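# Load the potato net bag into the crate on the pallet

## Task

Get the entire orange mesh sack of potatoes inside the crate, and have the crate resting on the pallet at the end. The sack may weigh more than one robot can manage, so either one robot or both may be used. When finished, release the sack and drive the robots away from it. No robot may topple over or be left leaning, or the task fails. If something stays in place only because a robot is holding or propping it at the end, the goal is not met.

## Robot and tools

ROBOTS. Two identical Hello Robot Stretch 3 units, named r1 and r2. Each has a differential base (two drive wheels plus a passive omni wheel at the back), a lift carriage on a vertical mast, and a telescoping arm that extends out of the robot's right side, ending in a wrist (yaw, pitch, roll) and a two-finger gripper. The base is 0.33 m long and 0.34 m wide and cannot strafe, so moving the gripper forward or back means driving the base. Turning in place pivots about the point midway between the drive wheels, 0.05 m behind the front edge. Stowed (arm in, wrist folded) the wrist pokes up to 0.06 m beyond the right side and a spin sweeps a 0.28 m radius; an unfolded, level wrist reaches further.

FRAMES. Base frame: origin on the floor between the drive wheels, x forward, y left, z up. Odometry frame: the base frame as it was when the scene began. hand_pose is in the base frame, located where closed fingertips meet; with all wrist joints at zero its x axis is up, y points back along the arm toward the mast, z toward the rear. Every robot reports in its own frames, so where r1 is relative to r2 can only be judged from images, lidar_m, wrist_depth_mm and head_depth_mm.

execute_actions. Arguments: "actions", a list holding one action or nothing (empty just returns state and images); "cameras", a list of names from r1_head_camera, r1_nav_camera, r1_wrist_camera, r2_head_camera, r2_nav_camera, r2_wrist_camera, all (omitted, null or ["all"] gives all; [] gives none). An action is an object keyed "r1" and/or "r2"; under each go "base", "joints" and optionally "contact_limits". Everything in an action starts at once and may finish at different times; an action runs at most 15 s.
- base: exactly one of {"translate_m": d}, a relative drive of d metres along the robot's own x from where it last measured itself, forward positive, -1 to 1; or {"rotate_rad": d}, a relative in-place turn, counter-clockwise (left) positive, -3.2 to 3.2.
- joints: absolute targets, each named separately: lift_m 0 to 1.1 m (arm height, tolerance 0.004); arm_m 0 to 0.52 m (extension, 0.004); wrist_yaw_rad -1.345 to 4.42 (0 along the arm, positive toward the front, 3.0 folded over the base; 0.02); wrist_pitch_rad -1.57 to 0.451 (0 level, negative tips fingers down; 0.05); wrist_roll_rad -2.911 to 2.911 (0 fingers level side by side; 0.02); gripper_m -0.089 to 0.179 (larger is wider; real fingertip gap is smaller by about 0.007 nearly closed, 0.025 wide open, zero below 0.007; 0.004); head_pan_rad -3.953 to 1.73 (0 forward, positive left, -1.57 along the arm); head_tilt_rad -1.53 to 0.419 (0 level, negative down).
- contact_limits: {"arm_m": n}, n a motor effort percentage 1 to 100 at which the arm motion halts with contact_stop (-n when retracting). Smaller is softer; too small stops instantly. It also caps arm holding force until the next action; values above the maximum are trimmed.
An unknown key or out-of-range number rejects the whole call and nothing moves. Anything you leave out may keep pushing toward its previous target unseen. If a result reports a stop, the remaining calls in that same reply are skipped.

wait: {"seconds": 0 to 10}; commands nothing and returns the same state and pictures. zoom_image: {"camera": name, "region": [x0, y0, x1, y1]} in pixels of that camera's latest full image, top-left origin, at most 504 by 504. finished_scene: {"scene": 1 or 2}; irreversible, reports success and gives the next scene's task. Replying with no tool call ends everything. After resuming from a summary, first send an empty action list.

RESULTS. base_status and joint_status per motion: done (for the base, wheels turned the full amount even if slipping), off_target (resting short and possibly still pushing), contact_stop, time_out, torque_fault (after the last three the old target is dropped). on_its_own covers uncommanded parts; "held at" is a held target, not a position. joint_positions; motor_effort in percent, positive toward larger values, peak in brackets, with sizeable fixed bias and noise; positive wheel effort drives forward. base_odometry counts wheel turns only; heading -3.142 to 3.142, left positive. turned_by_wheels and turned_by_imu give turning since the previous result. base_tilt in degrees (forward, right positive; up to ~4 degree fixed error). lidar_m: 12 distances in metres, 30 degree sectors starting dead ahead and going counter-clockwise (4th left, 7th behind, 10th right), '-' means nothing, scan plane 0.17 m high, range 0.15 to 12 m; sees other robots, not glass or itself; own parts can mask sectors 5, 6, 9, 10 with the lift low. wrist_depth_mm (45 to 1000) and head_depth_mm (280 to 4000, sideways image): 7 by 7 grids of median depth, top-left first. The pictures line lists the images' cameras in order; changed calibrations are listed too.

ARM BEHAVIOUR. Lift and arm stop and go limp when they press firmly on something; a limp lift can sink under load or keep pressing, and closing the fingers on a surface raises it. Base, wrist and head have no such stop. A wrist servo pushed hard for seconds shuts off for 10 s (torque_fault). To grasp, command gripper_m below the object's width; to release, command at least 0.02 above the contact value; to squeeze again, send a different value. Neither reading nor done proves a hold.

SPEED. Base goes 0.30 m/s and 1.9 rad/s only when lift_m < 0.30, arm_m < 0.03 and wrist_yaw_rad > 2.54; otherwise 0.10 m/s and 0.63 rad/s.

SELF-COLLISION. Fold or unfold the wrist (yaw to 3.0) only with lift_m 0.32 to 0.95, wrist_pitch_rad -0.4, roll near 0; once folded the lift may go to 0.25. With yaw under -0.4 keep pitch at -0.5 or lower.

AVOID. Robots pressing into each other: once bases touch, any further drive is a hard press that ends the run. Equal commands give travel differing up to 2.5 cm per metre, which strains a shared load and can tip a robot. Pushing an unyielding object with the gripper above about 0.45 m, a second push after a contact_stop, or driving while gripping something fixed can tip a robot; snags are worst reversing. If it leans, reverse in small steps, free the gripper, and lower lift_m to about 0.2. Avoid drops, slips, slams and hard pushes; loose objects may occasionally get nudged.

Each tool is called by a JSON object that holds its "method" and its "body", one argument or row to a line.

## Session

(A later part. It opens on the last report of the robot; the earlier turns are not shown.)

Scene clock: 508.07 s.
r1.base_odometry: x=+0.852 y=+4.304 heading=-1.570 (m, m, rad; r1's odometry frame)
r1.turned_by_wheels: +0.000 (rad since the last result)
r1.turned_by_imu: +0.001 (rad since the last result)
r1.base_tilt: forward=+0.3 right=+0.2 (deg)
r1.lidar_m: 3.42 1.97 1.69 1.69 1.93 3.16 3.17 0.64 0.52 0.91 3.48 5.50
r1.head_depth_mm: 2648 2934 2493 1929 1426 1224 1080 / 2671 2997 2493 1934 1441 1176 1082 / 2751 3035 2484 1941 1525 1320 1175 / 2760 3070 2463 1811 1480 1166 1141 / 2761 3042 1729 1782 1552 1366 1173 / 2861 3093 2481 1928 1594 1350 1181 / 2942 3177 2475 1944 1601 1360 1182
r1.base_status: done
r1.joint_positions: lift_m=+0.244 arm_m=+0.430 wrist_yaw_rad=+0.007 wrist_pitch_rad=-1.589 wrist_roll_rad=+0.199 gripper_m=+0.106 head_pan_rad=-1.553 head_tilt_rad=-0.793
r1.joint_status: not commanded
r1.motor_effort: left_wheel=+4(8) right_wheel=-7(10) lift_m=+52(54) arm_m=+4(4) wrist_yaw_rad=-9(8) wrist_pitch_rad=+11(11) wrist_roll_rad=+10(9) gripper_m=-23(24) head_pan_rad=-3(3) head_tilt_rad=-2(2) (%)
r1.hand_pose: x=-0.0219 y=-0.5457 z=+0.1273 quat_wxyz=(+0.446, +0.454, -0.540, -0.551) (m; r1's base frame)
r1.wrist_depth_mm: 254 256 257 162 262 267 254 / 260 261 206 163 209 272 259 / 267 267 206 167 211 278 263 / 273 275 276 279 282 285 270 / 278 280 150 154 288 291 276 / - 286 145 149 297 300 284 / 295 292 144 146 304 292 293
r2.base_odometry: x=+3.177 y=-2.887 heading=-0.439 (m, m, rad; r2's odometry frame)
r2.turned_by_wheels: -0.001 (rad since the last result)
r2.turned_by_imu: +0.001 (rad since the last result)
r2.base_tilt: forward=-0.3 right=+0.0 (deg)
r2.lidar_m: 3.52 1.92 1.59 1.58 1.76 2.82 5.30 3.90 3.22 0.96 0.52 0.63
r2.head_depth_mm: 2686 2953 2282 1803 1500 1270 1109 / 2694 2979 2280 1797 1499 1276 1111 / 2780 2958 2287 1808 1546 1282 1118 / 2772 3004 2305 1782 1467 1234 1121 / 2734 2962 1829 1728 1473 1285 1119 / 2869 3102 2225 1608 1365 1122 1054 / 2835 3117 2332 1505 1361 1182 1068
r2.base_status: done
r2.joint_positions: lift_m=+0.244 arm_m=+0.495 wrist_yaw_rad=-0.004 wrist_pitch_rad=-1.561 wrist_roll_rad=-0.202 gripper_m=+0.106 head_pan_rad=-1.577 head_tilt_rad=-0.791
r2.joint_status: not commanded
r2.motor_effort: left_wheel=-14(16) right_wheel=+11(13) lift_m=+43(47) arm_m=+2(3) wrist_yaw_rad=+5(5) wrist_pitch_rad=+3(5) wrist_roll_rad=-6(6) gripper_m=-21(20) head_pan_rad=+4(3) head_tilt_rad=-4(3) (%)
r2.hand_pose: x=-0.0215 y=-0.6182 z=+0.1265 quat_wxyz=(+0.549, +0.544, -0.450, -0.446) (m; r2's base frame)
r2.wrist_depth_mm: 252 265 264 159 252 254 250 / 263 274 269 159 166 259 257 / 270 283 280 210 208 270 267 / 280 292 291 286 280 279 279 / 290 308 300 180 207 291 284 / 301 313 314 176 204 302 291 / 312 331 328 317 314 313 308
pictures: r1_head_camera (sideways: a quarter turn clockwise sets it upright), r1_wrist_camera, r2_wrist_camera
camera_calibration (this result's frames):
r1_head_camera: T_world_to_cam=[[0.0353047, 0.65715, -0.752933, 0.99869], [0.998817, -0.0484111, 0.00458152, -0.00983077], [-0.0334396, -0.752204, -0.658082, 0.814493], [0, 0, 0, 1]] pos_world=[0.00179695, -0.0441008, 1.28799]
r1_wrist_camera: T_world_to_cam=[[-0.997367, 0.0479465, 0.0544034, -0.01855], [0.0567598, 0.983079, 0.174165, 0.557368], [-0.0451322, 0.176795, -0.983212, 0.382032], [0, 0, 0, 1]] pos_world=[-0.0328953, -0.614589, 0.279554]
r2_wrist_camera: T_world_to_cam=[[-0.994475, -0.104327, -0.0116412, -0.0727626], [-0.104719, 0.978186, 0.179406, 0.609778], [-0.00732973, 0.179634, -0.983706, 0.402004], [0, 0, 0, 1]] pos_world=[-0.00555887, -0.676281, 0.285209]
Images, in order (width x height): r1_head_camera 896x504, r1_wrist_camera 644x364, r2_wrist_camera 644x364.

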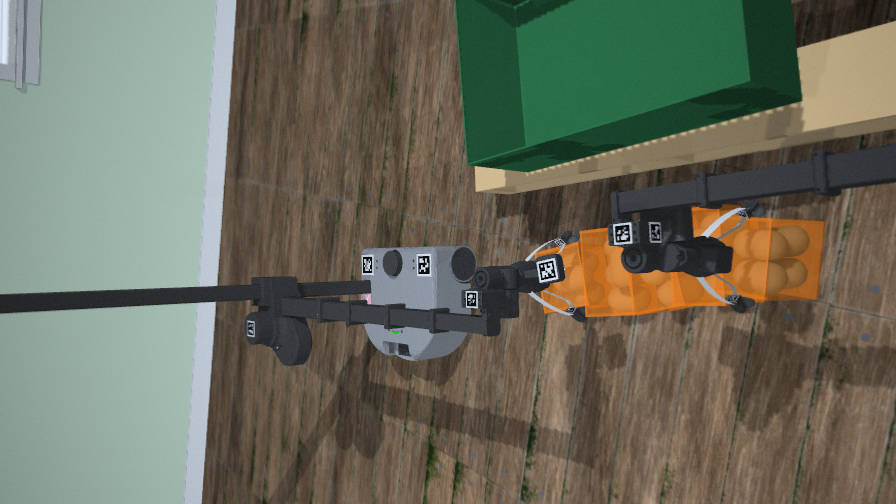

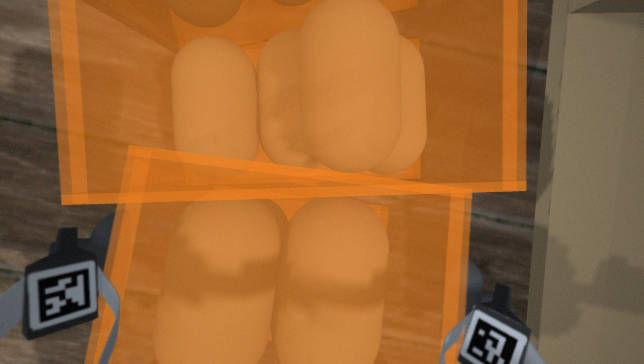

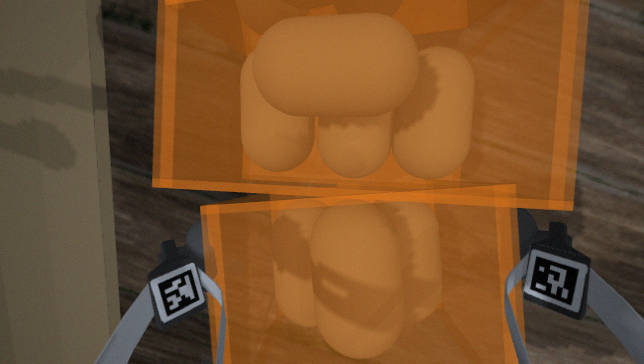

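{"method": "execute_actions", "body": {
  "actions": [
    {"r1":{"joints":{"lift_m":0.68}},"r2":{"joints":{"lift_m":0.68}}}
  ],
  "cameras": ["r1_head_camera"]
}}

{"method": "execute_actions", "body": {
  "actions": [
    {"r1":{"base":{"translate_m":-0.45}},"r2":{"base":{"translate_m":0.45}}}
  ],
  "cameras": ["r1_head_camera","r2_head_camera","r1_wrist_camera","r2_wrist_camera"]
}}

Scene clock: 518.33 s.
r1.base_odometry: x=+0.852 y=+4.304 heading=-1.570 (m, m, rad; r1's odometry frame)
r1.turned_by_wheels: +0.000 (rad since the last result)
r1.turned_by_imu: +0.000 (rad since the last result)
r1.base_tilt: forward=+0.0 right=+0.2 (deg)
r1.lidar_m: 3.45 1.98 1.69 1.69 1.93 3.17 3.16 0.64 0.52 0.98 3.49 5.45
r1.head_depth_mm: 2594 2909 2489 1954 1444 1221 1143 / 2690 2965 2500 1939 1478 - 1116 / 2708 3041 2487 - 1541 1328 1180 / 2752 3102 2404 - 1563 1283 1135 / 1413 1514 1051 1829 1605 1365 1174 / 2789 3066 2522 1948 1602 1348 1187 / 2919 3194 2509 1951 1606 1367 1186
r1.base_status: not commanded
r1.joint_positions: lift_m=+0.680 arm_m=+0.430 wrist_yaw_rad=+0.003 wrist_pitch_rad=-1.545 wrist_roll_rad=+0.215 gripper_m=+0.105 head_pan_rad=-1.553 head_tilt_rad=-0.793
r1.joint_status: all done
r1.motor_effort: left_wheel=-1(10) right_wheel=+1(16) lift_m=+44(65) arm_m=+1(4) wrist_yaw_rad=-3(12) wrist_pitch_rad=-1(15) wrist_roll_rad=+2(12) gripper_m=+0(25) head_pan_rad=-3(3) head_tilt_rad=-3(3) (%)
r1.hand_pose: x=-0.0217 y=-0.5573 z=+0.5615 quat_wxyz=(+0.450, +0.438, -0.557, -0.543) (m; r1's base frame)
r1.wrist_depth_mm: 677 687 685 654 586 477 582 / 690 692 694 704 601 488 598 / 695 706 713 661 706 503 603 / 707 722 728 680 721 516 617 / 721 717 725 747 728 495 549 / 729 - 747 747 760 632 633 / 752 745 745 763 775 664 668
r2.base_odometry: x=+3.177 y=-2.887 heading=-0.439 (m, m, rad; r2's odometry frame)
r2.turned_by_wheels: +0.001 (rad since the last result)
r2.turned_by_imu: +0.002 (rad since the last result)
r2.base_tilt: forward=-0.3 right=-0.1 (deg)
r2.lidar_m: 3.51 1.93 1.59 1.58 1.76 2.83 5.30 3.89 3.22 1.01 0.52 0.64
r2.head_depth_mm: 2698 2944 2276 1806 1489 1301 - / 2704 2948 2297 1829 1530 - 1113 / 2783 2985 2419 1769 1486 1286 1114 / 2779 2989 2498 1710 1465 1256 1120 / 2718 1058 1828 1763 1465 1286 1125 / 2702 3008 2305 1606 1363 1112 1053 / 2920 3121 2324 1509 1360 1184 1068
r2.base_status: not commanded
r2.joint_positions: lift_m=+0.679 arm_m=+0.495 wrist_yaw_rad=-0.002 wrist_pitch_rad=-1.545 wrist_roll_rad=-0.217 gripper_m=+0.105 head_pan_rad=-1.577 head_tilt_rad=-0.791
r2.joint_status: all done
r2.motor_effort: left_wheel=+0(14) right_wheel=+0(11) lift_m=+40(53) arm_m=+2(2) wrist_yaw_rad=+2(5) wrist_pitch_rad=-1(9) wrist_roll_rad=-1(6) gripper_m=-1(21) head_pan_rad=+3(2) head_tilt_rad=-4(3) (%)
r2.hand_pose: x=-0.0216 y=-0.6224 z=+0.5614 quat_wxyz=(+0.558, +0.544, -0.449, -0.438) (m; r2's base frame)
r2.wrist_depth_mm: 554 549 556 617 656 632 634 / 573 561 584 624 658 646 646 / 604 586 600 686 689 657 672 / 611 620 707 733 723 684 683 / 550 498 623 740 720 703 709 / 796 767 756 762 754 771 723 / 810 814 792 786 792 779 756
pictures: r1_head_camera (sideways: a quarter turn clockwise sets it upright)
camera_calibration (this result's frames):
r1_head_camera: T_world_to_cam=[[0.0354714, 0.657141, -0.752933, 0.998689], [0.998805, -0.0486645, 0.00458152, -0.00983069], [-0.0336304, -0.752195, -0.658082, 0.814494], [0, 0, 0, 1]] pos_world=[0.00178576, -0.0440997, 1.28799]
Images, in order (width x height): r1_head_camera 896x504.

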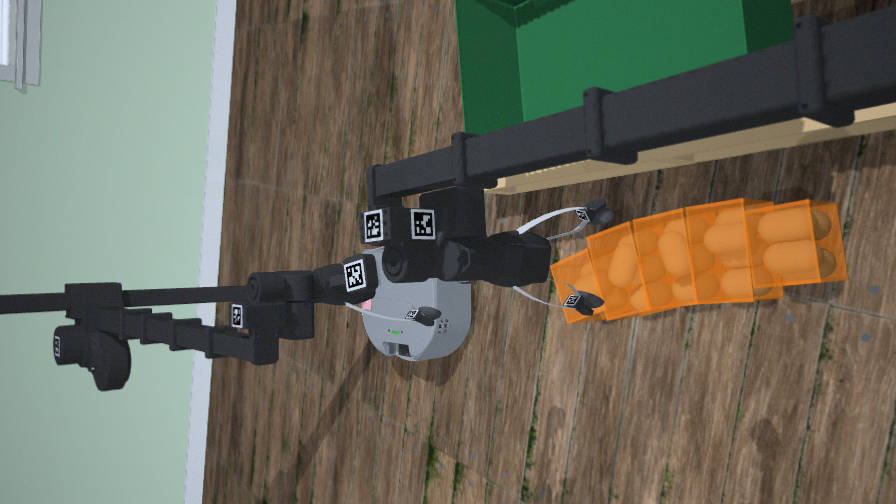

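Scene clock: 524.23 s.
r1.base_odometry: x=+0.852 y=+4.754 heading=-1.570 (m, m, rad; r1's odometry frame)
r1.turned_by_wheels: +0.000 (rad since the last result)
r1.turned_by_imu: -0.001 (rad since the last result)
r1.base_tilt: forward=+0.1 right=+0.2 (deg)
r1.lidar_m: 3.70 2.10 1.79 1.80 2.05 2.75 2.75 3.11 0.47 0.45 0.46 5.67
r1.head_depth_mm: 2570 2813 2482 1943 1512 1293 1069 / 2555 2887 2493 1944 1513 - 1045 / 2582 2975 2505 - 1376 1196 1099 / 2668 2967 2409 - 1406 1220 1038 / 1421 1525 916 1753 1432 1219 1044 / 2698 3089 2508 1949 1507 1269 1069 / 2819 3195 2519 1950 1604 1289 1134
r1.base_status: done
r1.joint_positions: lift_m=+0.680 arm_m=+0.430 wrist_yaw_rad=+0.003 wrist_pitch_rad=-1.545 wrist_roll_rad=+0.215 gripper_m=+0.105 head_pan_rad=-1.553 head_tilt_rad=-0.793
r1.joint_status: not commanded
r1.motor_effort: left_wheel=+0(5) right_wheel=+0(4) lift_m=+44(43) arm_m=+1(1) wrist_yaw_rad=-3(3) wrist_pitch_rad=-1(1) wrist_roll_rad=+2(2) gripper_m=+0(0) head_pan_rad=-3(3) head_tilt_rad=-3(2) (%)
r1.hand_pose: x=-0.0217 y=-0.5573 z=+0.5615 quat_wxyz=(+0.450, +0.438, -0.557, -0.543) (m; r1's base frame)
r1.wrist_depth_mm: 617 466 562 570 519 583 595 / 638 492 573 580 544 593 604 / 648 479 583 593 568 609 617 / 651 499 589 596 596 613 623 / 720 624 598 605 532 626 634 / 734 - 502 621 539 631 641 / 749 755 630 645 642 646 673
r2.base_odometry: x=+3.585 y=-3.078 heading=-0.439 (m, m, rad; r2's odometry frame)
r2.turned_by_wheels: +0.000 (rad since the last result)
r2.turned_by_imu: +0.002 (rad since the last result)
r2.base_tilt: forward=-0.3 right=+0.1 (deg)
r2.lidar_m: 3.08 1.81 1.50 1.50 1.67 2.68 5.74 3.98 0.48 0.45 0.45 3.09
r2.head_depth_mm: 2771 2990 2260 1813 1473 1280 - / 2764 3007 2263 1839 1456 - 1062 / 2815 3037 2427 1475 1319 1108 1065 / 2873 3099 2458 1505 1356 1113 1062 / 2792 1523 1864 1522 1354 1127 1061 / 2773 3010 2317 1700 1381 1233 1063 / 2960 3143 2306 1726 1421 1237 1036
r2.base_status: done
r2.joint_positions: lift_m=+0.679 arm_m=+0.495 wrist_yaw_rad=-0.002 wrist_pitch_rad=-1.545 wrist_roll_rad=-0.217 gripper_m=+0.105 head_pan_rad=-1.577 head_tilt_rad=-0.791
r2.joint_status: not commanded
r2.motor_effort: left_wheel=+0(6) right_wheel=+0(3) lift_m=+40(40) arm_m=+2(2) wrist_yaw_rad=+2(3) wrist_pitch_rad=-1(1) wrist_roll_rad=-1(0) gripper_m=+0(1) head_pan_rad=+3(4) head_tilt_rad=-4(3) (%)
r2.hand_pose: x=-0.0216 y=-0.6224 z=+0.5614 quat_wxyz=(+0.558, +0.544, -0.449, -0.438) (m; r2's base frame)
r2.wrist_depth_mm: 569 566 514 551 540 472 590 / 585 583 516 559 547 503 627 / 600 593 547 580 555 493 646 / 630 616 590 595 575 641 690 / 641 633 578 602 600 716 715 / 808 666 657 507 508 735 722 / 815 802 796 766 782 759 747
pictures: r1_head_camera (sideways: a quarter turn clockwise sets it upright), r1_wrist_camera, r2_head_camera (sideways: a quarter turn clockwise sets it upright), r2_wrist_camera
camera_calibration (this result's frames):
r1_head_camera: T_world_to_cam=[[0.0354712, 0.657141, -0.752933, 0.998689], [0.998805, -0.0486642, 0.00458152, -0.00983069], [-0.0336302, -0.752195, -0.658082, 0.814494], [0, 0, 0, 1]] pos_world=[0.00178577, -0.0440997, 1.28799]
r1_wrist_camera: T_world_to_cam=[[-0.996158, 0.0708358, 0.0514942, -0.02704], [0.0770324, 0.988455, 0.130471, 0.521068], [-0.0416577, 0.133936, -0.990114, 0.791085], [0, 0, 0, 1]] pos_world=[-0.0341205, -0.619091, 0.716672]
r2_head_camera: T_world_to_cam=[[0.0673577, 0.708215, -0.702776, 0.931489], [0.997447, -0.0645421, 0.0305587, -0.0466619], [-0.0237165, -0.70304, -0.710755, 0.885223], [0, 0, 0, 1]] pos_world=[0.00479426, -0.0403596, 1.28523]
r2_wrist_camera: T_world_to_cam=[[-0.992577, -0.121247, -0.00947258, -0.0799061], [-0.121161, 0.979123, 0.163212, 0.545251], [-0.0105142, 0.163149, -0.986545, 0.821782], [0, 0, 0, 1]] pos_world=[-0.00460952, -0.677629, 0.720977]
Images, in order (width x height): r1_head_camera 896x504, r1_wrist_camera 644x364, r2_head_camera 896x504, r2_wrist_camera 644x364.

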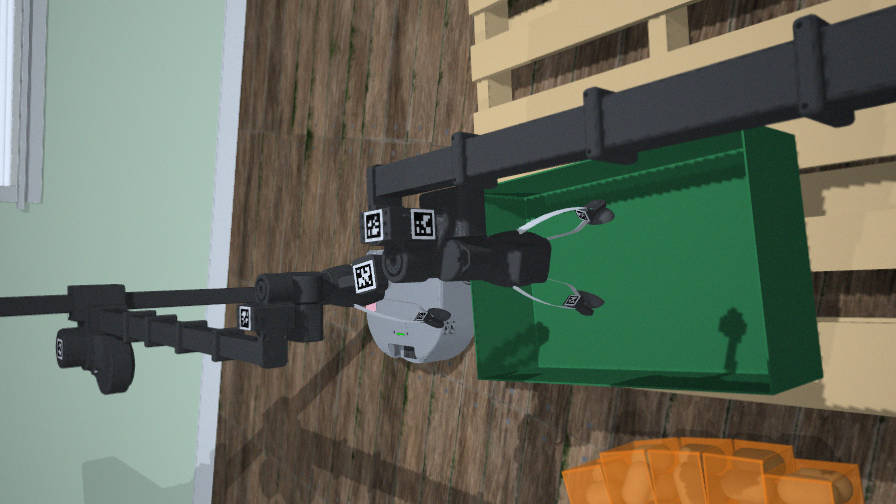

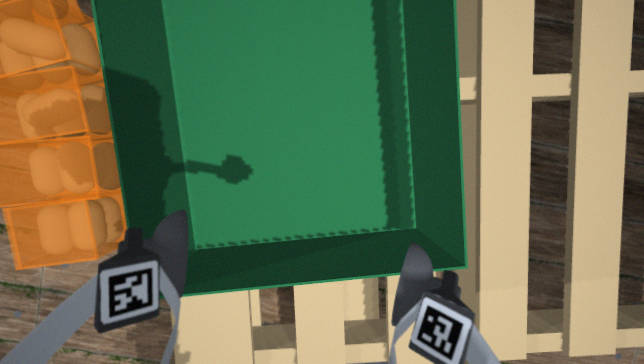

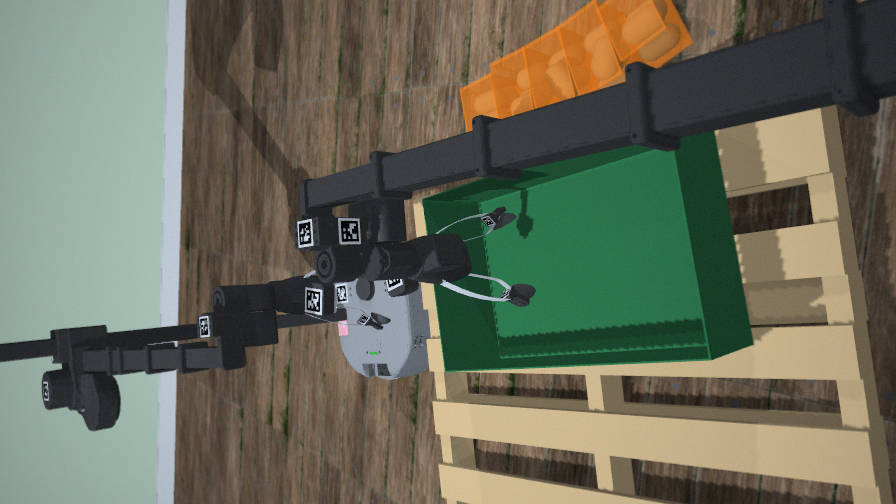

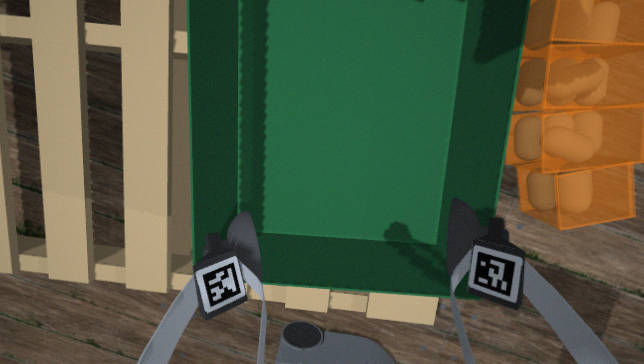

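{"method": "execute_actions", "body": {
  "actions": [
    {"r1":{"base":{"translate_m":0.42},"joints":{"gripper_m":0.179,"wrist_roll_rad":0.05}},"r2":{"base":{"translate_m":-0.42},"joints":{"gripper_m":0.179,"wrist_roll_rad":-0.17}}}
  ],
  "cameras": ["r1_head_camera","r1_wrist_camera","r2_wrist_camera"]
}}

Scene clock: 534.93 s.
r1.base_odometry: x=+0.852 y=+4.334 heading=-1.570 (m, m, rad; r1's odometry frame)
r1.turned_by_wheels: +0.000 (rad since the last result)
r1.turned_by_imu: +0.002 (rad since the last result)
r1.base_tilt: forward=+0.1 right=+0.3 (deg)
r1.lidar_m: 3.43 1.99 1.70 1.70 1.94 3.15 3.13 0.64 0.50 0.87 3.47 5.52
r1.head_depth_mm: 2633 2944 2504 1941 1441 1212 1094 / 2701 2959 2510 1934 1480 - 1049 / 2688 2996 2487 - 1482 1292 1150 / 2770 3076 2424 - 1558 1297 1138 / 1416 1514 1045 1813 1595 1321 1177 / 2774 3129 2504 1959 1589 1355 1180 / 2872 3179 2522 1950 1597 1353 1180
r1.base_status: done
r1.joint_positions: lift_m=+0.680 arm_m=+0.430 wrist_yaw_rad=+0.003 wrist_pitch_rad=-1.545 wrist_roll_rad=+0.055 gripper_m=+0.179 head_pan_rad=-1.553 head_tilt_rad=-0.793
r1.joint_status: all done
r1.motor_effort: left_wheel=+0(3) right_wheel=+1(5) lift_m=+44(44) arm_m=+1(1) wrist_yaw_rad=-3(4) wrist_pitch_rad=-1(1) wrist_roll_rad=-3(2) gripper_m=+0(96) head_pan_rad=-3(3) head_tilt_rad=-3(2) (%)
r1.hand_pose: x=-0.0217 y=-0.5573 z=+0.5615 quat_wxyz=(+0.493, +0.481, -0.519, -0.507) (m; r1's base frame)
r1.wrist_depth_mm: 670 680 679 650 682 579 583 / 683 694 695 699 594 589 602 / 689 704 703 683 602 599 603 / 704 720 720 729 601 611 621 / 717 721 733 733 615 625 629 / - 738 745 760 628 537 526 / 735 749 756 768 642 - 661
r2.base_odometry: x=+3.205 y=-2.900 heading=-0.439 (m, m, rad; r2's odometry frame)
r2.turned_by_wheels: +0.000 (rad since the last result)
r2.turned_by_imu: +0.001 (rad since the last result)
r2.base_tilt: forward=-0.3 right=+0.0 (deg)
r2.lidar_m: 3.49 1.91 1.58 1.58 1.76 2.82 5.33 3.89 3.24 0.85 0.50 0.63
r2.head_depth_mm: 2732 2937 2281 1809 1486 1309 - / 2742 2913 2296 1822 1539 - 1111 / 2754 2939 2425 1790 1482 1279 1116 / 2799 3039 2488 1716 1432 1258 1115 / 2725 1060 1860 1749 1475 1262 1098 / 2691 2982 2327 1555 1361 1104 1049 / 2892 3145 2324 1518 1366 1162 1068
r2.base_status: done
r2.joint_positions: lift_m=+0.679 arm_m=+0.495 wrist_yaw_rad=-0.002 wrist_pitch_rad=-1.545 wrist_roll_rad=-0.177 gripper_m=+0.179 head_pan_rad=-1.577 head_tilt_rad=-0.791
r2.joint_status: all done
r2.motor_effort: left_wheel=+0(6) right_wheel=+0(4) lift_m=+40(40) arm_m=+2(2) wrist_yaw_rad=+2(3) wrist_pitch_rad=-1(1) wrist_roll_rad=+3(3) gripper_m=+0(83) head_pan_rad=+4(3) head_tilt_rad=-3(3) (%)
r2.hand_pose: x=-0.0216 y=-0.6224 z=+0.5614 quat_wxyz=(+0.549, +0.535, -0.460, -0.449) (m; r2's base frame)
r2.wrist_depth_mm: 562 560 550 637 646 640 627 / 577 565 562 662 663 658 655 / 603 593 576 694 671 673 674 / 621 596 603 703 710 687 677 / 558 559 637 744 734 709 699 / 796 - 756 764 740 750 - / 806 817 808 803 784 790 746
pictures: r1_head_camera (sideways: a quarter turn clockwise sets it upright), r1_wrist_camera, r2_wrist_camera
camera_calibration (this result's frames):
r1_head_camera: T_world_to_cam=[[0.0354715, 0.657141, -0.752933, 0.998689], [0.998805, -0.0486646, 0.00458152, -0.00983069], [-0.0336305, -0.752195, -0.658082, 0.814494], [0, 0, 0, 1]] pos_world=[0.00178576, -0.0440997, 1.28799]
r1_wrist_camera: T_world_to_cam=[[-0.994456, -0.0893131, 0.0554974, -0.118489], [-0.0814527, 0.988084, 0.130595, 0.517384], [-0.0664999, 0.125351, -0.989881, 0.785636], [0, 0, 0, 1]] pos_world=[-0.0234454, -0.620281, 0.716694]
r2_wrist_camera: T_world_to_cam=[[-0.996632, -0.0813312, -0.0104747, -0.0545909], [-0.0819493, 0.983204, 0.163076, 0.548707], [-0.00296438, 0.163385, -0.986558, 0.822099], [0, 0, 0, 1]] pos_world=[-0.00700388, -0.67825, 0.720995]
Images, in order (width x height): r1_head_camera 896x504, r1_wrist_camera 644x364, r2_wrist_camera 644x364.

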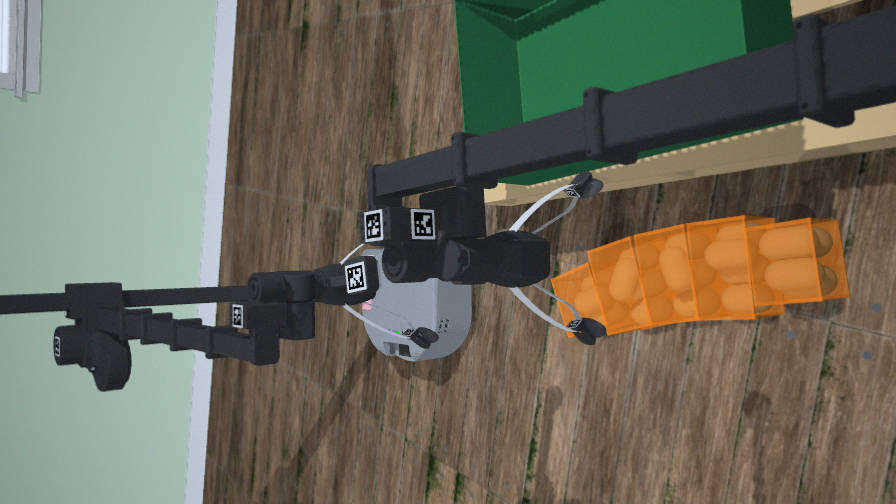

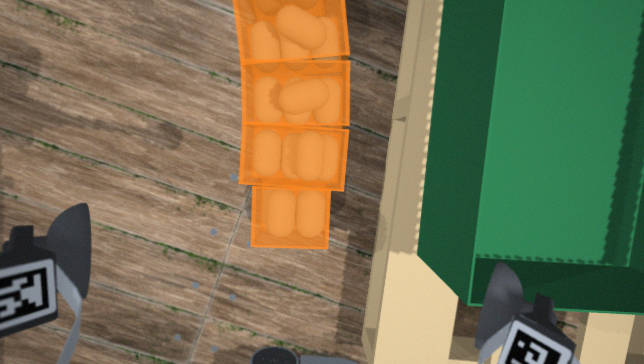

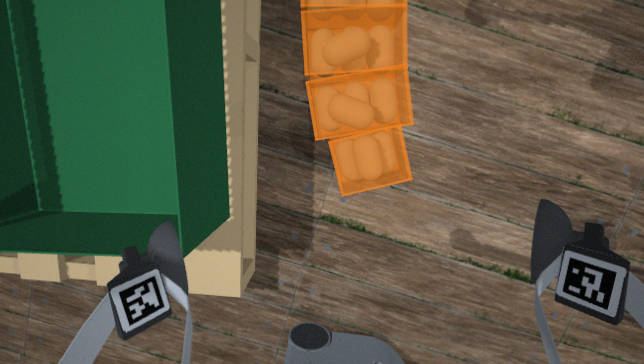

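{"method": "execute_actions", "body": {
  "actions": [
    {"r1":{"joints":{"lift_m":0.3,"arm_m":0.44}},"r2":{"base":{"translate_m":-0.06},"joints":{"lift_m":0.3,"wrist_roll_rad":-0.33}}}
  ],
  "cameras": ["r1_wrist_camera","r2_wrist_camera"]
}}

Scene clock: 542.67 s.
r1.base_odometry: x=+0.852 y=+4.334 heading=-1.570 (m, m, rad; r1's odometry frame)
r1.turned_by_wheels: +0.000 (rad since the last result)
r1.turned_by_imu: +0.001 (rad since the last result)
r1.base_tilt: forward=+0.0 right=+0.3 (deg)
r1.lidar_m: 3.45 1.99 1.70 1.70 1.94 3.14 3.13 0.64 0.50 0.87 3.46 5.51
r1.head_depth_mm: 2617 2946 2467 1939 1426 1216 1117 / 2696 2973 2483 1938 1438 1177 1051 / 2723 3021 2509 1961 1437 1271 1163 / 2727 3062 2474 1878 1639 1269 1130 / 2736 3031 1843 1763 1486 1341 1179 / 2847 3116 2402 1890 1592 1357 1180 / 2886 3188 2504 1930 1600 1353 1177
r1.base_status: not commanded
r1.joint_positions: lift_m=+0.300 arm_m=+0.440 wrist_yaw_rad=+0.003 wrist_pitch_rad=-1.546 wrist_roll_rad=+0.055 gripper_m=+0.179 head_pan_rad=-1.553 head_tilt_rad=-0.793
r1.joint_status: all done
r1.motor_effort: left_wheel=-1(0) right_wheel=+0(1) lift_m=+23(36) arm_m=+5(6) wrist_yaw_rad=-3(3) wrist_pitch_rad=-1(1) wrist_roll_rad=-3(3) gripper_m=+0(0) head_pan_rad=-2(3) head_tilt_rad=-2(3) (%)
r1.hand_pose: x=-0.0217 y=-0.5669 z=+0.1823 quat_wxyz=(+0.493, +0.481, -0.519, -0.507) (m; r1's base frame)
r1.wrist_depth_mm: 313 317 260 216 325 314 211 / 318 320 268 270 330 305 214 / 322 325 285 284 337 325 217 / 328 330 276 235 344 328 219 / - 335 338 285 350 333 223 / - 343 244 246 353 336 225 / 343 347 237 238 360 - 230
r2.base_odometry: x=+3.150 y=-2.874 heading=-0.439 (m, m, rad; r2's odometry frame)
r2.turned_by_wheels: +0.000 (rad since the last result)
r2.turned_by_imu: +0.001 (rad since the last result)
r2.base_tilt: forward=-0.1 right=-0.1 (deg)
r2.lidar_m: 3.55 1.93 1.60 1.59 1.77 2.84 5.27 3.87 3.22 1.49 0.53 0.64
r2.head_depth_mm: 2670 2905 2267 1804 1496 1277 1111 / 2730 2922 2272 1809 1506 1276 1116 / 2750 2977 2310 1820 1517 1279 1114 / 2767 3021 2304 1817 1389 1258 1123 / 2817 2999 1881 1669 1475 1282 1117 / 2777 3087 2161 1646 1336 1122 1063 / 2884 3159 2313 1503 1366 1189 1065
r2.base_status: done
r2.joint_positions: lift_m=+0.301 arm_m=+0.495 wrist_yaw_rad=-0.002 wrist_pitch_rad=-1.545 wrist_roll_rad=-0.323 gripper_m=+0.179 head_pan_rad=-1.577 head_tilt_rad=-0.791
r2.joint_status: all done
r2.motor_effort: left_wheel=+0(6) right_wheel=+0(4) lift_m=+15(34) arm_m=+2(2) wrist_yaw_rad=+3(2) wrist_pitch_rad=-1(1) wrist_roll_rad=-2(2) gripper_m=-1(0) head_pan_rad=+3(4) head_tilt_rad=-4(4) (%)
r2.hand_pose: x=-0.0216 y=-0.6224 z=+0.1825 quat_wxyz=(+0.581, +0.566, -0.419, -0.409) (m; r2's base frame)
r2.wrist_depth_mm: 310 319 319 282 309 307 302 / 317 330 326 220 272 315 312 / 331 338 335 292 329 327 320 / 338 349 351 248 335 334 331 / 352 357 366 292 352 344 342 / 368 - 369 366 361 354 - / 375 394 384 383 376 367 366
pictures: r1_wrist_camera, r2_wrist_camera
camera_calibration (this result's frames):
r1_wrist_camera: T_world_to_cam=[[-0.994458, -0.0893157, 0.0554564, -0.0982941], [-0.0814285, 0.988023, 0.131071, 0.576251], [-0.066499, 0.125829, -0.989821, 0.411739], [0, 0, 0, 1]] pos_world=[-0.0234459, -0.629937, 0.337469]
r2_wrist_camera: T_world_to_cam=[[-0.974106, -0.225987, -0.00687188, -0.148748], [-0.224035, 0.960708, 0.163858, 0.593279], [-0.0304278, 0.161154, -0.98646, 0.446348], [0, 0, 0, 1]] pos_world=[0.00160008, -0.675513, 0.342069]
Images, in order (width x height): r1_wrist_camera 644x364, r2_wrist_camera 644x364.

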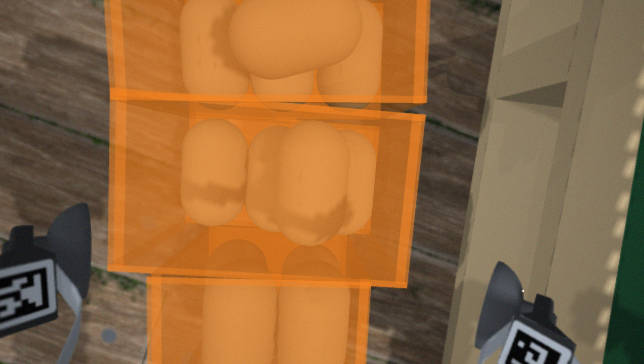

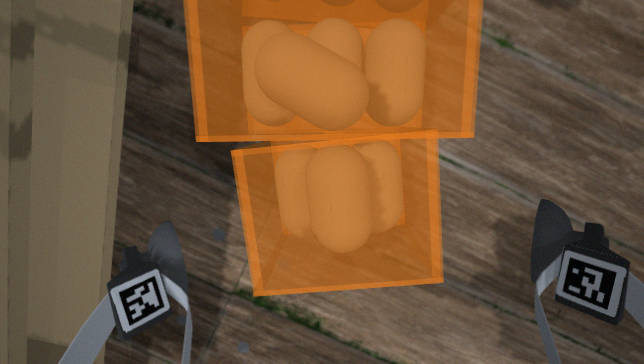

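{"method": "execute_actions", "body": {
  "actions": [
    {"r1":{"base":{"translate_m":0.02},"joints":{"arm_m":0.36}},"r2":{"joints":{"arm_m":0.512,"wrist_roll_rad":-0.28}}}
  ],
  "cameras": ["r1_wrist_camera","r2_wrist_camera","r1_head_camera"]
}}

Scene clock: 548.07 s.
r1.base_odometry: x=+0.852 y=+4.314 heading=-1.570 (m, m, rad; r1's odometry frame)
r1.turned_by_wheels: +0.000 (rad since the last result)
r1.turned_by_imu: +0.001 (rad since the last result)
r1.base_tilt: forward=+0.2 right=+0.4 (deg)
r1.lidar_m: 3.44 1.98 1.69 1.69 1.93 3.18 3.14 0.64 0.51 0.95 3.48 5.50
r1.head_depth_mm: 2620 2956 2475 1961 1436 1227 1092 / 2656 2936 2489 1942 1437 1169 1063 / 2702 2997 2504 1963 1503 1309 1175 / 2766 3051 2497 1843 1595 1269 1133 / 2725 3028 1809 1209 1520 1350 1166 / 2865 3119 2382 1878 1600 1346 1180 / 2916 3207 2509 1929 1607 1353 1177
r1.base_status: done
r1.joint_positions: lift_m=+0.300 arm_m=+0.360 wrist_yaw_rad=+0.003 wrist_pitch_rad=-1.546 wrist_roll_rad=+0.054 gripper_m=+0.179 head_pan_rad=-1.553 head_tilt_rad=-0.793
r1.joint_status: all done
r1.motor_effort: left_wheel=-1(5) right_wheel=+0(5) lift_m=+22(23) arm_m=-5(9) wrist_yaw_rad=-3(2) wrist_pitch_rad=-1(1) wrist_roll_rad=-2(3) gripper_m=+0(0) head_pan_rad=-3(2) head_tilt_rad=-3(2) (%)
r1.hand_pose: x=-0.0217 y=-0.4876 z=+0.1823 quat_wxyz=(+0.493, +0.481, -0.519, -0.507) (m; r1's base frame)
r1.wrist_depth_mm: 315 314 318 273 325 330 287 / 318 320 271 231 331 332 230 / 323 325 328 273 338 327 224 / 330 330 333 231 342 332 222 / - 336 338 229 349 336 225 / - 341 346 350 354 342 228 / 345 348 351 358 363 - 232
r2.base_odometry: x=+3.150 y=-2.874 heading=-0.439 (m, m, rad; r2's odometry frame)
r2.turned_by_wheels: +0.000 (rad since the last result)
r2.turned_by_imu: +0.001 (rad since the last result)
r2.base_tilt: forward=-0.3 right=-0.1 (deg)
r2.lidar_m: 3.55 1.93 1.60 1.59 1.77 2.83 5.25 3.87 3.20 1.50 0.53 0.64
r2.head_depth_mm: 2711 2901 2260 1805 1502 1277 1108 / 2738 2969 2299 1804 1495 1275 1109 / 2730 2935 2301 1816 1515 1275 1119 / 2781 3006 2309 1822 1375 1262 1117 / 2727 2990 1878 1677 1478 1283 1118 / 2837 3066 2233 1701 1342 1124 1062 / 2868 3117 2334 1531 1372 1185 1061
r2.base_status: not commanded
r2.joint_positions: lift_m=+0.301 arm_m=+0.512 wrist_yaw_rad=-0.002 wrist_pitch_rad=-1.545 wrist_roll_rad=-0.287 gripper_m=+0.179 head_pan_rad=-1.577 head_tilt_rad=-0.791
r2.joint_status: all done
r2.motor_effort: left_wheel=+0(1) right_wheel=+0(1) lift_m=+15(16) arm_m=+4(3) wrist_yaw_rad=+3(3) wrist_pitch_rad=-1(1) wrist_roll_rad=+3(3) gripper_m=-1(0) head_pan_rad=+3(3) head_tilt_rad=-4(3) (%)
r2.hand_pose: x=-0.0216 y=-0.6392 z=+0.1825 quat_wxyz=(+0.573, +0.559, -0.429, -0.419) (m; r2's base frame)
r2.wrist_depth_mm: 304 318 318 315 308 309 305 / 318 330 323 264 274 316 313 / 330 339 339 229 329 325 322 / 338 352 350 285 338 333 330 / 352 361 359 255 347 346 339 / 361 - 374 363 360 357 - / 376 390 380 380 376 370 359
pictures: r1_head_camera (sideways: a quarter turn clockwise sets it upright), r1_wrist_camera, r2_wrist_camera
camera_calibration (this result's frames):
r1_head_camera: T_world_to_cam=[[0.0354713, 0.657141, -0.752933, 0.998689], [0.998805, -0.0486644, 0.00458152, -0.0098307], [-0.0336303, -0.752195, -0.658082, 0.814494], [0, 0, 0, 1]] pos_world=[0.00178577, -0.0440997, 1.28799]
r1_wrist_camera: T_world_to_cam=[[-0.994395, -0.0900179, 0.0554523, -0.0915542], [-0.0821094, 0.987933, 0.131327, 0.497832], [-0.066605, 0.126038, -0.989787, 0.401863], [0, 0, 0, 1]] pos_world=[-0.0233983, -0.550716, 0.337457]
r2_wrist_camera: T_world_to_cam=[[-0.981705, -0.190249, -0.0078046, -0.129693], [-0.188939, 0.968223, 0.163851, 0.614948], [-0.0236159, 0.162328, -0.986454, 0.44995], [0, 0, 0, 1]] pos_world=[-0.000506401, -0.69312, 0.342083]
Images, in order (width x height): r1_head_camera 896x504, r1_wrist_camera 644x364, r2_wrist_camera 644x364.

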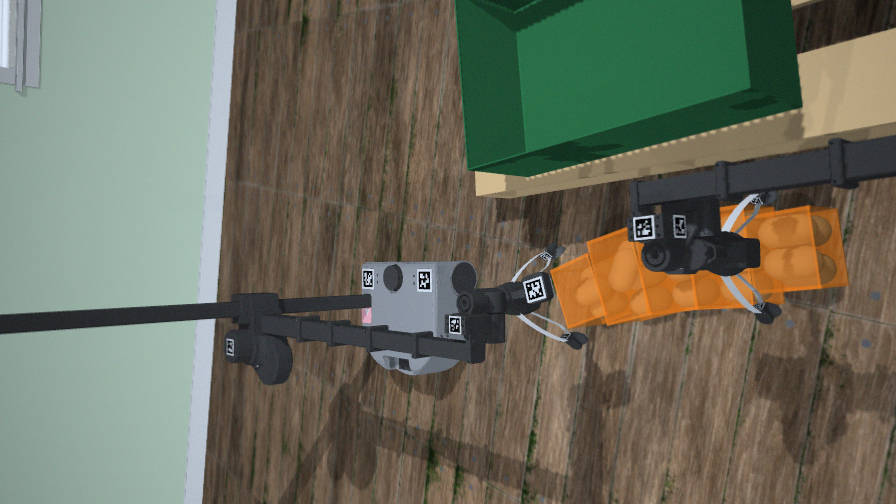

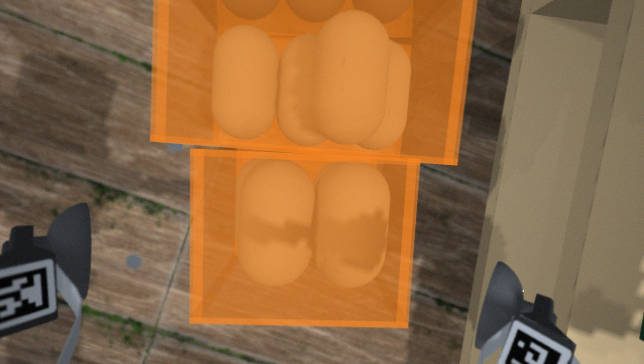

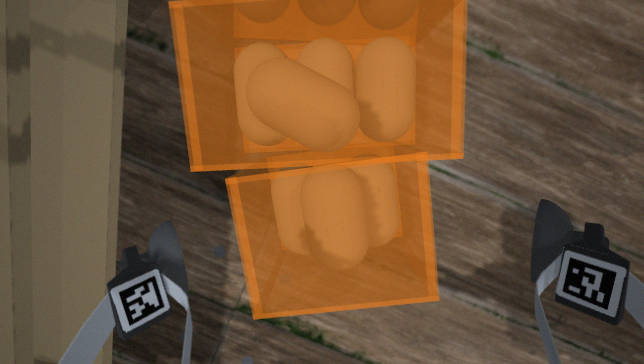

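{"method": "execute_actions", "body": {
  "actions": [
    {"r1":{"joints":{"lift_m":0.215,"wrist_roll_rad":-0.05}},"r2":{"joints":{"lift_m":0.215,"wrist_roll_rad":-0.35}}}
  ],
  "cameras": []
}}

{"method": "execute_actions", "body": {
  "actions": [
    {"r1":{"joints":{"gripper_m":0.1}},"r2":{"joints":{"gripper_m":0.1}}}
  ],
  "cameras": []
}}

{"method": "execute_actions", "body": {
  "actions": [
    {"r1":{"joints":{"lift_m":0.245}},"r2":{"joints":{"lift_m":0.245}}}
  ],
  "cameras": []
}}

{"method": "execute_actions", "body": {
  "actions": [
    {"r1":{"joints":{"arm_m":0.44,"wrist_roll_rad":0},"contact_limits":{"arm_m":45}},"r2":{"joints":{"arm_m":0.432,"wrist_roll_rad":-0.2}}}
  ],
  "cameras": ["r1_wrist_camera","r2_wrist_camera","r1_head_camera"]
}}

Scene clock: 555.67 s.
r1.base_odometry: x=+0.852 y=+4.314 heading=-1.570 (m, m, rad; r1's odometry frame)
r1.turned_by_wheels: +0.000 (rad since the last result)
r1.turned_by_imu: +0.000 (rad since the last result)
r1.base_tilt: forward=+0.1 right=+0.4 (deg)
r1.lidar_m: 3.45 1.98 1.69 1.69 1.93 3.16 3.15 0.64 0.51 0.95 3.46 5.49
r1.head_depth_mm: 2630 2943 2524 1950 1433 1222 1094 / 2706 2922 2508 1936 1431 1167 1062 / 2724 3020 2498 1949 1495 1325 1175 / 2739 3081 2487 1826 1556 1339 1132 / 2763 3064 1735 1761 1489 1360 1173 / 2829 3125 2496 1874 1600 1350 1175 / 2869 3164 2512 1928 1600 1353 1178
r1.base_status: not commanded
r1.joint_positions: lift_m=+0.215 arm_m=+0.360 wrist_yaw_rad=+0.003 wrist_pitch_rad=-1.546 wrist_roll_rad=-0.045 gripper_m=+0.179 head_pan_rad=-1.553 head_tilt_rad=-0.793
r1.joint_status: all done
r1.motor_effort: left_wheel=-1(1) right_wheel=+0(0) lift_m=+22(22) arm_m=-5(5) wrist_yaw_rad=-4(3) wrist_pitch_rad=-1(1) wrist_roll_rad=-3(2) gripper_m=+0(0) head_pan_rad=-3(3) head_tilt_rad=-3(3) (%)
r1.hand_pose: x=-0.0217 y=-0.4877 z=+0.0973 quat_wxyz=(+0.518, +0.505, -0.494, -0.482) (m; r1's base frame)
r1.wrist_depth_mm: 233 236 182 183 140 246 247 / 236 239 186 185 142 250 247 / 241 241 245 194 157 255 242 / 244 246 197 204 252 257 246 / - 250 140 145 142 262 247 / - 254 141 148 144 267 252 / 256 258 146 152 154 - 256
r2.base_odometry: x=+3.150 y=-2.874 heading=-0.439 (m, m, rad; r2's odometry frame)
r2.turned_by_wheels: +0.000 (rad since the last result)
r2.turned_by_imu: +0.001 (rad since the last result)
r2.base_tilt: forward=-0.4 right=+0.0 (deg)
r2.lidar_m: 3.54 1.93 1.59 1.58 1.77 2.83 5.27 3.86 3.22 1.50 0.53 0.64
r2.head_depth_mm: 2689 2951 2271 1799 1494 1276 1111 / 2741 2919 2292 1807 1498 1274 1113 / 2729 2944 2288 1802 1534 1288 1110 / 2767 3010 2309 1822 1493 1257 1119 / 2781 3009 1842 1533 1477 1288 1120 / 2849 3077 2224 1705 1327 1124 1064 / 2871 3128 2333 1517 1360 1189 1061
r2.base_status: not commanded
r2.joint_positions: lift_m=+0.216 arm_m=+0.512 wrist_yaw_rad=-0.002 wrist_pitch_rad=-1.548 wrist_roll_rad=-0.343 gripper_m=+0.179 head_pan_rad=-1.577 head_tilt_rad=-0.791
r2.joint_status: all done
r2.motor_effort: left_wheel=+0(1) right_wheel=-1(1) lift_m=+15(16) arm_m=+4(4) wrist_yaw_rad=+3(3) wrist_pitch_rad=+0(1) wrist_roll_rad=-2(2) gripper_m=+0(1) head_pan_rad=+3(3) head_tilt_rad=-3(4) (%)
r2.hand_pose: x=-0.0216 y=-0.6385 z=+0.0976 quat_wxyz=(+0.584, +0.571, -0.412, -0.404) (m; r2's base frame)
r2.wrist_depth_mm: 241 244 187 185 186 230 229 / 249 251 147 137 187 238 236 / 257 259 207 142 197 245 242 / 269 267 263 206 253 254 250 / 277 274 270 164 211 261 256 / 286 - 280 168 269 269 - / 297 297 290 287 285 276 275
pictures: none
No camera images: the call's "cameras" was empty. Leave "cameras" out to get every camera's image.

Scene clock: 556.93 s.
r1.base_odometry: x=+0.852 y=+4.314 heading=-1.570 (m, m, rad; r1's odometry frame)
r1.turned_by_wheels: +0.000 (rad since the last result)
r1.turned_by_imu: +0.000 (rad since the last result)
r1.base_tilt: forward=+0.1 right=+0.1 (deg)
r1.lidar_m: 3.43 1.98 1.70 1.69 1.93 3.16 3.17 0.64 0.51 0.95 3.45 5.52
r1.head_depth_mm: 2623 2950 2517 1941 1427 1221 1090 / 2675 2988 2505 1946 1438 1171 1059 / 2733 3037 2494 1951 1484 1314 1171 / 2781 3091 2506 1842 1565 1343 1131 / 2742 3059 1730 1764 1479 1362 1179 / 2869 3126 2513 1895 1606 1353 1187 / 2926 3180 2481 1953 1591 1363 1178
r1.base_status: not commanded
r1.joint_positions: lift_m=+0.215 arm_m=+0.360 wrist_yaw_rad=+0.003 wrist_pitch_rad=-1.547 wrist_roll_rad=-0.046 gripper_m=+0.101 head_pan_rad=-1.553 head_tilt_rad=-0.793
r1.joint_status: all done
r1.motor_effort: left_wheel=-3(4) right_wheel=+7(7) lift_m=+23(22) arm_m=-5(5) wrist_yaw_rad=-3(3) wrist_pitch_rad=-1(1) wrist_roll_rad=-2(3) gripper_m=-29(100) head_pan_rad=-3(3) head_tilt_rad=-2(2) (%)
r1.hand_pose: x=-0.0217 y=-0.4873 z=+0.0974 quat_wxyz=(+0.518, +0.506, -0.493, -0.482) (m; r1's base frame)
r1.wrist_depth_mm: 232 236 182 183 140 246 247 / 236 238 187 185 142 250 244 / 240 242 245 194 161 254 242 / 244 247 197 205 254 260 246 / 248 250 140 145 143 263 249 / - 255 142 147 146 266 254 / 257 258 147 152 154 - 257
r2.base_odometry: x=+3.150 y=-2.874 heading=-0.438 (m, m, rad; r2's odometry frame)
r2.turned_by_wheels: +0.000 (rad since the last result)
r2.turned_by_imu: +0.001 (rad since the last result)
r2.base_tilt: forward=-0.3 right=-0.1 (deg)
r2.lidar_m: 3.55 1.93 1.59 1.59 1.76 2.84 5.24 3.88 3.21 1.50 0.53 0.64
r2.head_depth_mm: 2692 2937 2279 1812 1488 1277 1111 / 2690 2962 2262 1804 1487 1281 1112 / 2729 2988 2282 1813 1521 1281 1115 / 2800 3003 2295 1805 1519 1256 1117 / 2779 2969 1852 1686 1468 1290 1116 / 2841 3110 2215 1696 1365 1125 1061 / 2887 3130 2332 1514 1366 1188 1062
r2.base_status: not commanded
r2.joint_positions: lift_m=+0.216 arm_m=+0.512 wrist_yaw_rad=-0.002 wrist_pitch_rad=-1.559 wrist_roll_rad=-0.346 gripper_m=+0.101 head_pan_rad=-1.577 head_tilt_rad=-0.791
r2.joint_status: all done
r2.motor_effort: left_wheel=+9(9) right_wheel=-9(9) lift_m=+15(15) arm_m=+4(4) wrist_yaw_rad=+3(2) wrist_pitch_rad=+3(4) wrist_roll_rad=-1(2) gripper_m=-24(99) head_pan_rad=+2(2) head_tilt_rad=-4(3) (%)
r2.hand_pose: x=-0.0215 y=-0.6356 z=+0.0978 quat_wxyz=(+0.581, +0.575, -0.409, -0.405) (m; r2's base frame)
r2.wrist_depth_mm: 242 241 188 181 182 229 226 / 248 250 149 137 185 237 234 / 258 258 253 142 194 244 240 / 266 267 264 207 211 252 249 / 276 276 272 164 206 262 256 / 289 290 285 172 268 273 264 / 300 297 296 290 286 282 276
pictures: none
No camera images: the call's "cameras" was empty. Leave "cameras" out to get every camera's image.

Scene clock: 558.00 s.
r1.base_odometry: x=+0.852 y=+4.314 heading=-1.570 (m, m, rad; r1's odometry frame)
r1.turned_by_wheels: +0.000 (rad since the last result)
r1.turned_by_imu: +0.000 (rad since the last result)
r1.base_tilt: forward=+0.1 right=+0.4 (deg)
r1.lidar_m: 3.44 1.98 1.70 1.69 1.94 3.15 3.14 0.64 0.51 0.90 3.47 5.50
r1.head_depth_mm: 2653 2946 2449 1937 1439 1227 1088 / 2651 2960 2497 1951 1438 1167 1060 / 2701 3027 2503 1941 1498 1308 1173 / 2746 3054 2477 1838 1596 1320 1128 / 2767 3040 1719 1753 1457 1367 1172 / 2873 3171 2455 1917 1591 1355 1180 / 2906 3163 2486 1958 1598 1352 1177
r1.base_status: not commanded
r1.joint_positions: lift_m=+0.244 arm_m=+0.360 wrist_yaw_rad=+0.001 wrist_pitch_rad=-1.524 wrist_roll_rad=-0.046 gripper_m=+0.106 head_pan_rad=-1.553 head_tilt_rad=-0.793
r1.joint_status: all done
r1.on_its_own: gripper_m is held at +0.106, not at your +0.100, by its stall guard, which is still easing
r1.motor_effort: left_wheel=-1(4) right_wheel=+2(8) lift_m=+55(55) arm_m=-5(5) wrist_yaw_rad=-1(3) wrist_pitch_rad=-7(7) wrist_roll_rad=-2(2) gripper_m=+0(29) head_pan_rad=-3(3) head_tilt_rad=-2(3) (%)
r1.hand_pose: x=-0.0216 y=-0.4933 z=+0.1258 quat_wxyz=(+0.523, +0.499, -0.499, -0.477) (m; r1's base frame)
r1.wrist_depth_mm: 260 263 209 213 164 278 265 / 264 267 203 203 165 281 270 / 267 269 217 203 207 285 271 / 270 274 209 220 230 287 275 / 272 278 146 152 154 291 278 / - 281 146 151 155 282 282 / 281 284 148 152 296 - 285
r2.base_odometry: x=+3.150 y=-2.874 heading=-0.439 (m, m, rad; r2's odometry frame)
r2.turned_by_wheels: +0.000 (rad since the last result)
r2.turned_by_imu: +0.000 (rad since the last result)
r2.base_tilt: forward=-0.3 right=-0.1 (deg)
r2.lidar_m: 3.56 1.92 1.59 1.58 1.77 2.83 5.27 3.89 3.23 1.03 0.53 0.64
r2.head_depth_mm: 2692 2928 2270 1814 1493 1268 1114 / 2702 2962 2275 1807 1504 1273 1113 / 2731 2978 2289 1820 1488 1279 1113 / 2784 2988 2290 1814 1418 1251 1119 / 2780 2973 1845 1506 1468 1286 1118 / 2844 3087 2226 1696 1330 1121 1059 / 2881 3154 2348 1517 1363 1182 1068
r2.base_status: not commanded
r2.joint_positions: lift_m=+0.244 arm_m=+0.512 wrist_yaw_rad=-0.002 wrist_pitch_rad=-1.538 wrist_roll_rad=-0.348 gripper_m=+0.104 head_pan_rad=-1.577 head_tilt_rad=-0.791
r2.joint_status: all done
r2.motor_effort: left_wheel=+2(9) right_wheel=-2(9) lift_m=+47(48) arm_m=+3(4) wrist_yaw_rad=+3(3) wrist_pitch_rad=-3(4) wrist_roll_rad=+0(1) gripper_m=-21(24) head_pan_rad=+4(4) head_tilt_rad=-4(4) (%)
r2.hand_pose: x=-0.0216 y=-0.6411 z=+0.1259 quat_wxyz=(+0.588, +0.569, -0.413, -0.400) (m; r2's base frame)
r2.wrist_depth_mm: 255 270 263 151 205 258 254 / 265 277 209 172 204 264 261 / 275 285 214 211 212 271 268 / 285 297 286 219 276 280 277 / 296 308 300 169 206 288 282 / 303 313 306 175 216 301 291 / 323 328 319 317 308 306 307
pictures: none
No camera images: the call's "cameras" was empty. Leave "cameras" out to get every camera's image.

Scene clock: 559.80 s.
r1.base_odometry: x=+0.852 y=+4.314 heading=-1.570 (m, m, rad; r1's odometry frame)
r1.turned_by_wheels: +0.000 (rad since the last result)
r1.turned_by_imu: +0.000 (rad since the last result)
r1.base_tilt: forward=+0.2 right=+0.5 (deg)
r1.lidar_m: 3.44 1.99 1.69 1.69 1.94 3.16 3.15 0.64 0.51 0.95 3.48 5.51
r1.head_depth_mm: 2583 2985 2490 1925 1443 1217 1096 / 2654 2967 2493 1961 1437 1169 1063 / 2725 3004 2479 1953 1496 1309 1180 / 2772 3018 2503 1842 1559 1163 1167 / 2729 3109 1713 1754 1556 1357 1184 / 2932 3138 2489 1896 1596 1354 1182 / 2884 3139 2504 1953 1590 1350 1180
r1.base_status: not commanded
r1.joint_positions: lift_m=+0.244 arm_m=+0.440 wrist_yaw_rad=+0.001 wrist_pitch_rad=-1.551 wrist_roll_rad=-0.005 gripper_m=+0.108 head_pan_rad=-1.553 head_tilt_rad=-0.793
r1.joint_status: all done
r1.on_its_own: gripper_m is held at +0.106, not at your +0.100, by its stall guard, which is not easing now
r1.motor_effort: left_wheel=-1(2) right_wheel=+1(2) lift_m=+55(55) arm_m=+5(9) wrist_yaw_rad=-1(2) wrist_pitch_rad=+0(7) wrist_roll_rad=+2(3) gripper_m=-22(22) head_pan_rad=-3(3) head_tilt_rad=-3(3) (%)
r1.contact_limits: arm_m 45 (drawing in: default 27, maximum 45; extending or still: default 38, maximum 61)
r1.hand_pose: x=-0.0216 y=-0.5655 z=+0.1263 quat_wxyz=(+0.506, +0.497, -0.503, -0.494) (m; r1's base frame)
r1.wrist_depth_mm: 259 261 212 175 170 272 259 / 261 264 206 171 172 276 239 / 266 271 209 203 209 282 267 / 271 273 274 277 284 285 272 / 275 279 147 153 155 290 278 / - 285 145 150 156 282 282 / 285 289 147 151 298 - 286
r2.base_odometry: x=+3.150 y=-2.874 heading=-0.439 (m, m, rad; r2's odometry frame)
r2.turned_by_wheels: +0.000 (rad since the last result)
r2.turned_by_imu: +0.000 (rad since the last result)
r2.base_tilt: forward=-0.3 right=+0.0 (deg)
r2.lidar_m: 3.55 1.93 1.59 1.59 1.77 2.84 5.27 3.87 3.21 0.95 0.53 0.64
r2.head_depth_mm: 2676 2916 2274 1783 1492 1279 1110 / 2711 2955 2287 1815 1503 1276 1111 / 2753 2931 2286 1814 1544 1274 1106 / 2742 3022 2280 1817 1512 1228 1113 / 2782 2962 1859 1362 1450 1282 1117 / 2853 3063 2248 1696 1326 1119 1062 / 2872 3075 2300 1512 1370 1189 1062
r2.base_status: not commanded
r2.joint_positions: lift_m=+0.244 arm_m=+0.432 wrist_yaw_rad=+0.001 wrist_pitch_rad=-1.513 wrist_roll_rad=-0.201 gripper_m=+0.104 head_pan_rad=-1.577 head_tilt_rad=-0.791
r2.joint_status: all done
r2.motor_effort: left_wheel=+3(8) right_wheel=-2(7) lift_m=+47(47) arm_m=-5(6) wrist_yaw_rad=-1(2) wrist_pitch_rad=-11(12) wrist_roll_rad=+1(10) gripper_m=-20(21) head_pan_rad=+3(1) head_tilt_rad=-3(3) (%)
r2.hand_pose: x=-0.0216 y=-0.5681 z=+0.1256 quat_wxyz=(+0.563, +0.532, -0.459, -0.434) (m; r2's base frame)
r2.wrist_depth_mm: 260 274 268 154 205 261 256 / 269 279 214 177 205 267 264 / 274 285 216 213 213 274 268 / 282 295 289 216 215 281 275 / 289 302 298 170 208 288 281 / 295 309 307 176 217 298 288 / 306 322 313 313 307 304 300
pictures: r1_head_camera (sideways: a quarter turn clockwise sets it upright), r1_wrist_camera, r2_wrist_camera
camera_calibration (this result's frames):
r1_head_camera: T_world_to_cam=[[0.0354712, 0.657141, -0.752933, 0.998689], [0.998805, -0.0486642, 0.00458152, -0.00983069], [-0.0336302, -0.752195, -0.658082, 0.814494], [0, 0, 0, 1]] pos_world=[0.00178577, -0.0440997, 1.28799]
r1_wrist_camera: T_world_to_cam=[[-0.987529, -0.147097, 0.0561061, -0.12763], [-0.13835, 0.980915, 0.136622, 0.576259], [-0.075132, 0.127156, -0.989033, 0.356525], [0, 0, 0, 1]] pos_world=[-0.0195268, -0.629369, 0.281047]
r2_wrist_camera: T_world_to_cam=[[-0.994047, -0.108763, -0.00645736, -0.070818], [-0.108662, 0.985284, 0.131943, 0.570911], [-0.00798827, 0.13186, -0.991236, 0.365902], [0, 0, 0, 1]] pos_world=[-0.00543731, -0.61846, 0.28691]
Images, in order (width x height): r1_head_camera 896x504, r1_wrist_camera 644x364, r2_wrist_camera 644x364.

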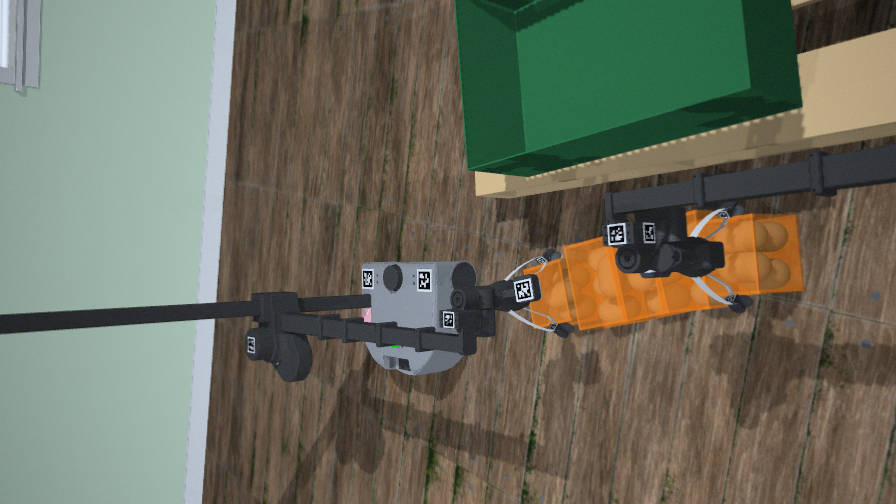

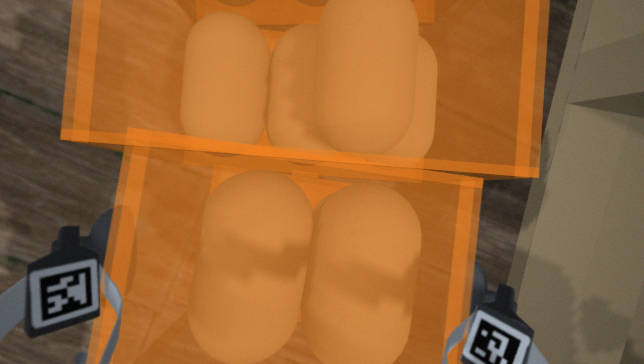

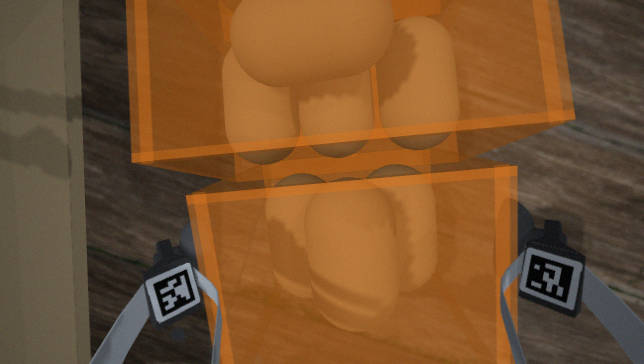

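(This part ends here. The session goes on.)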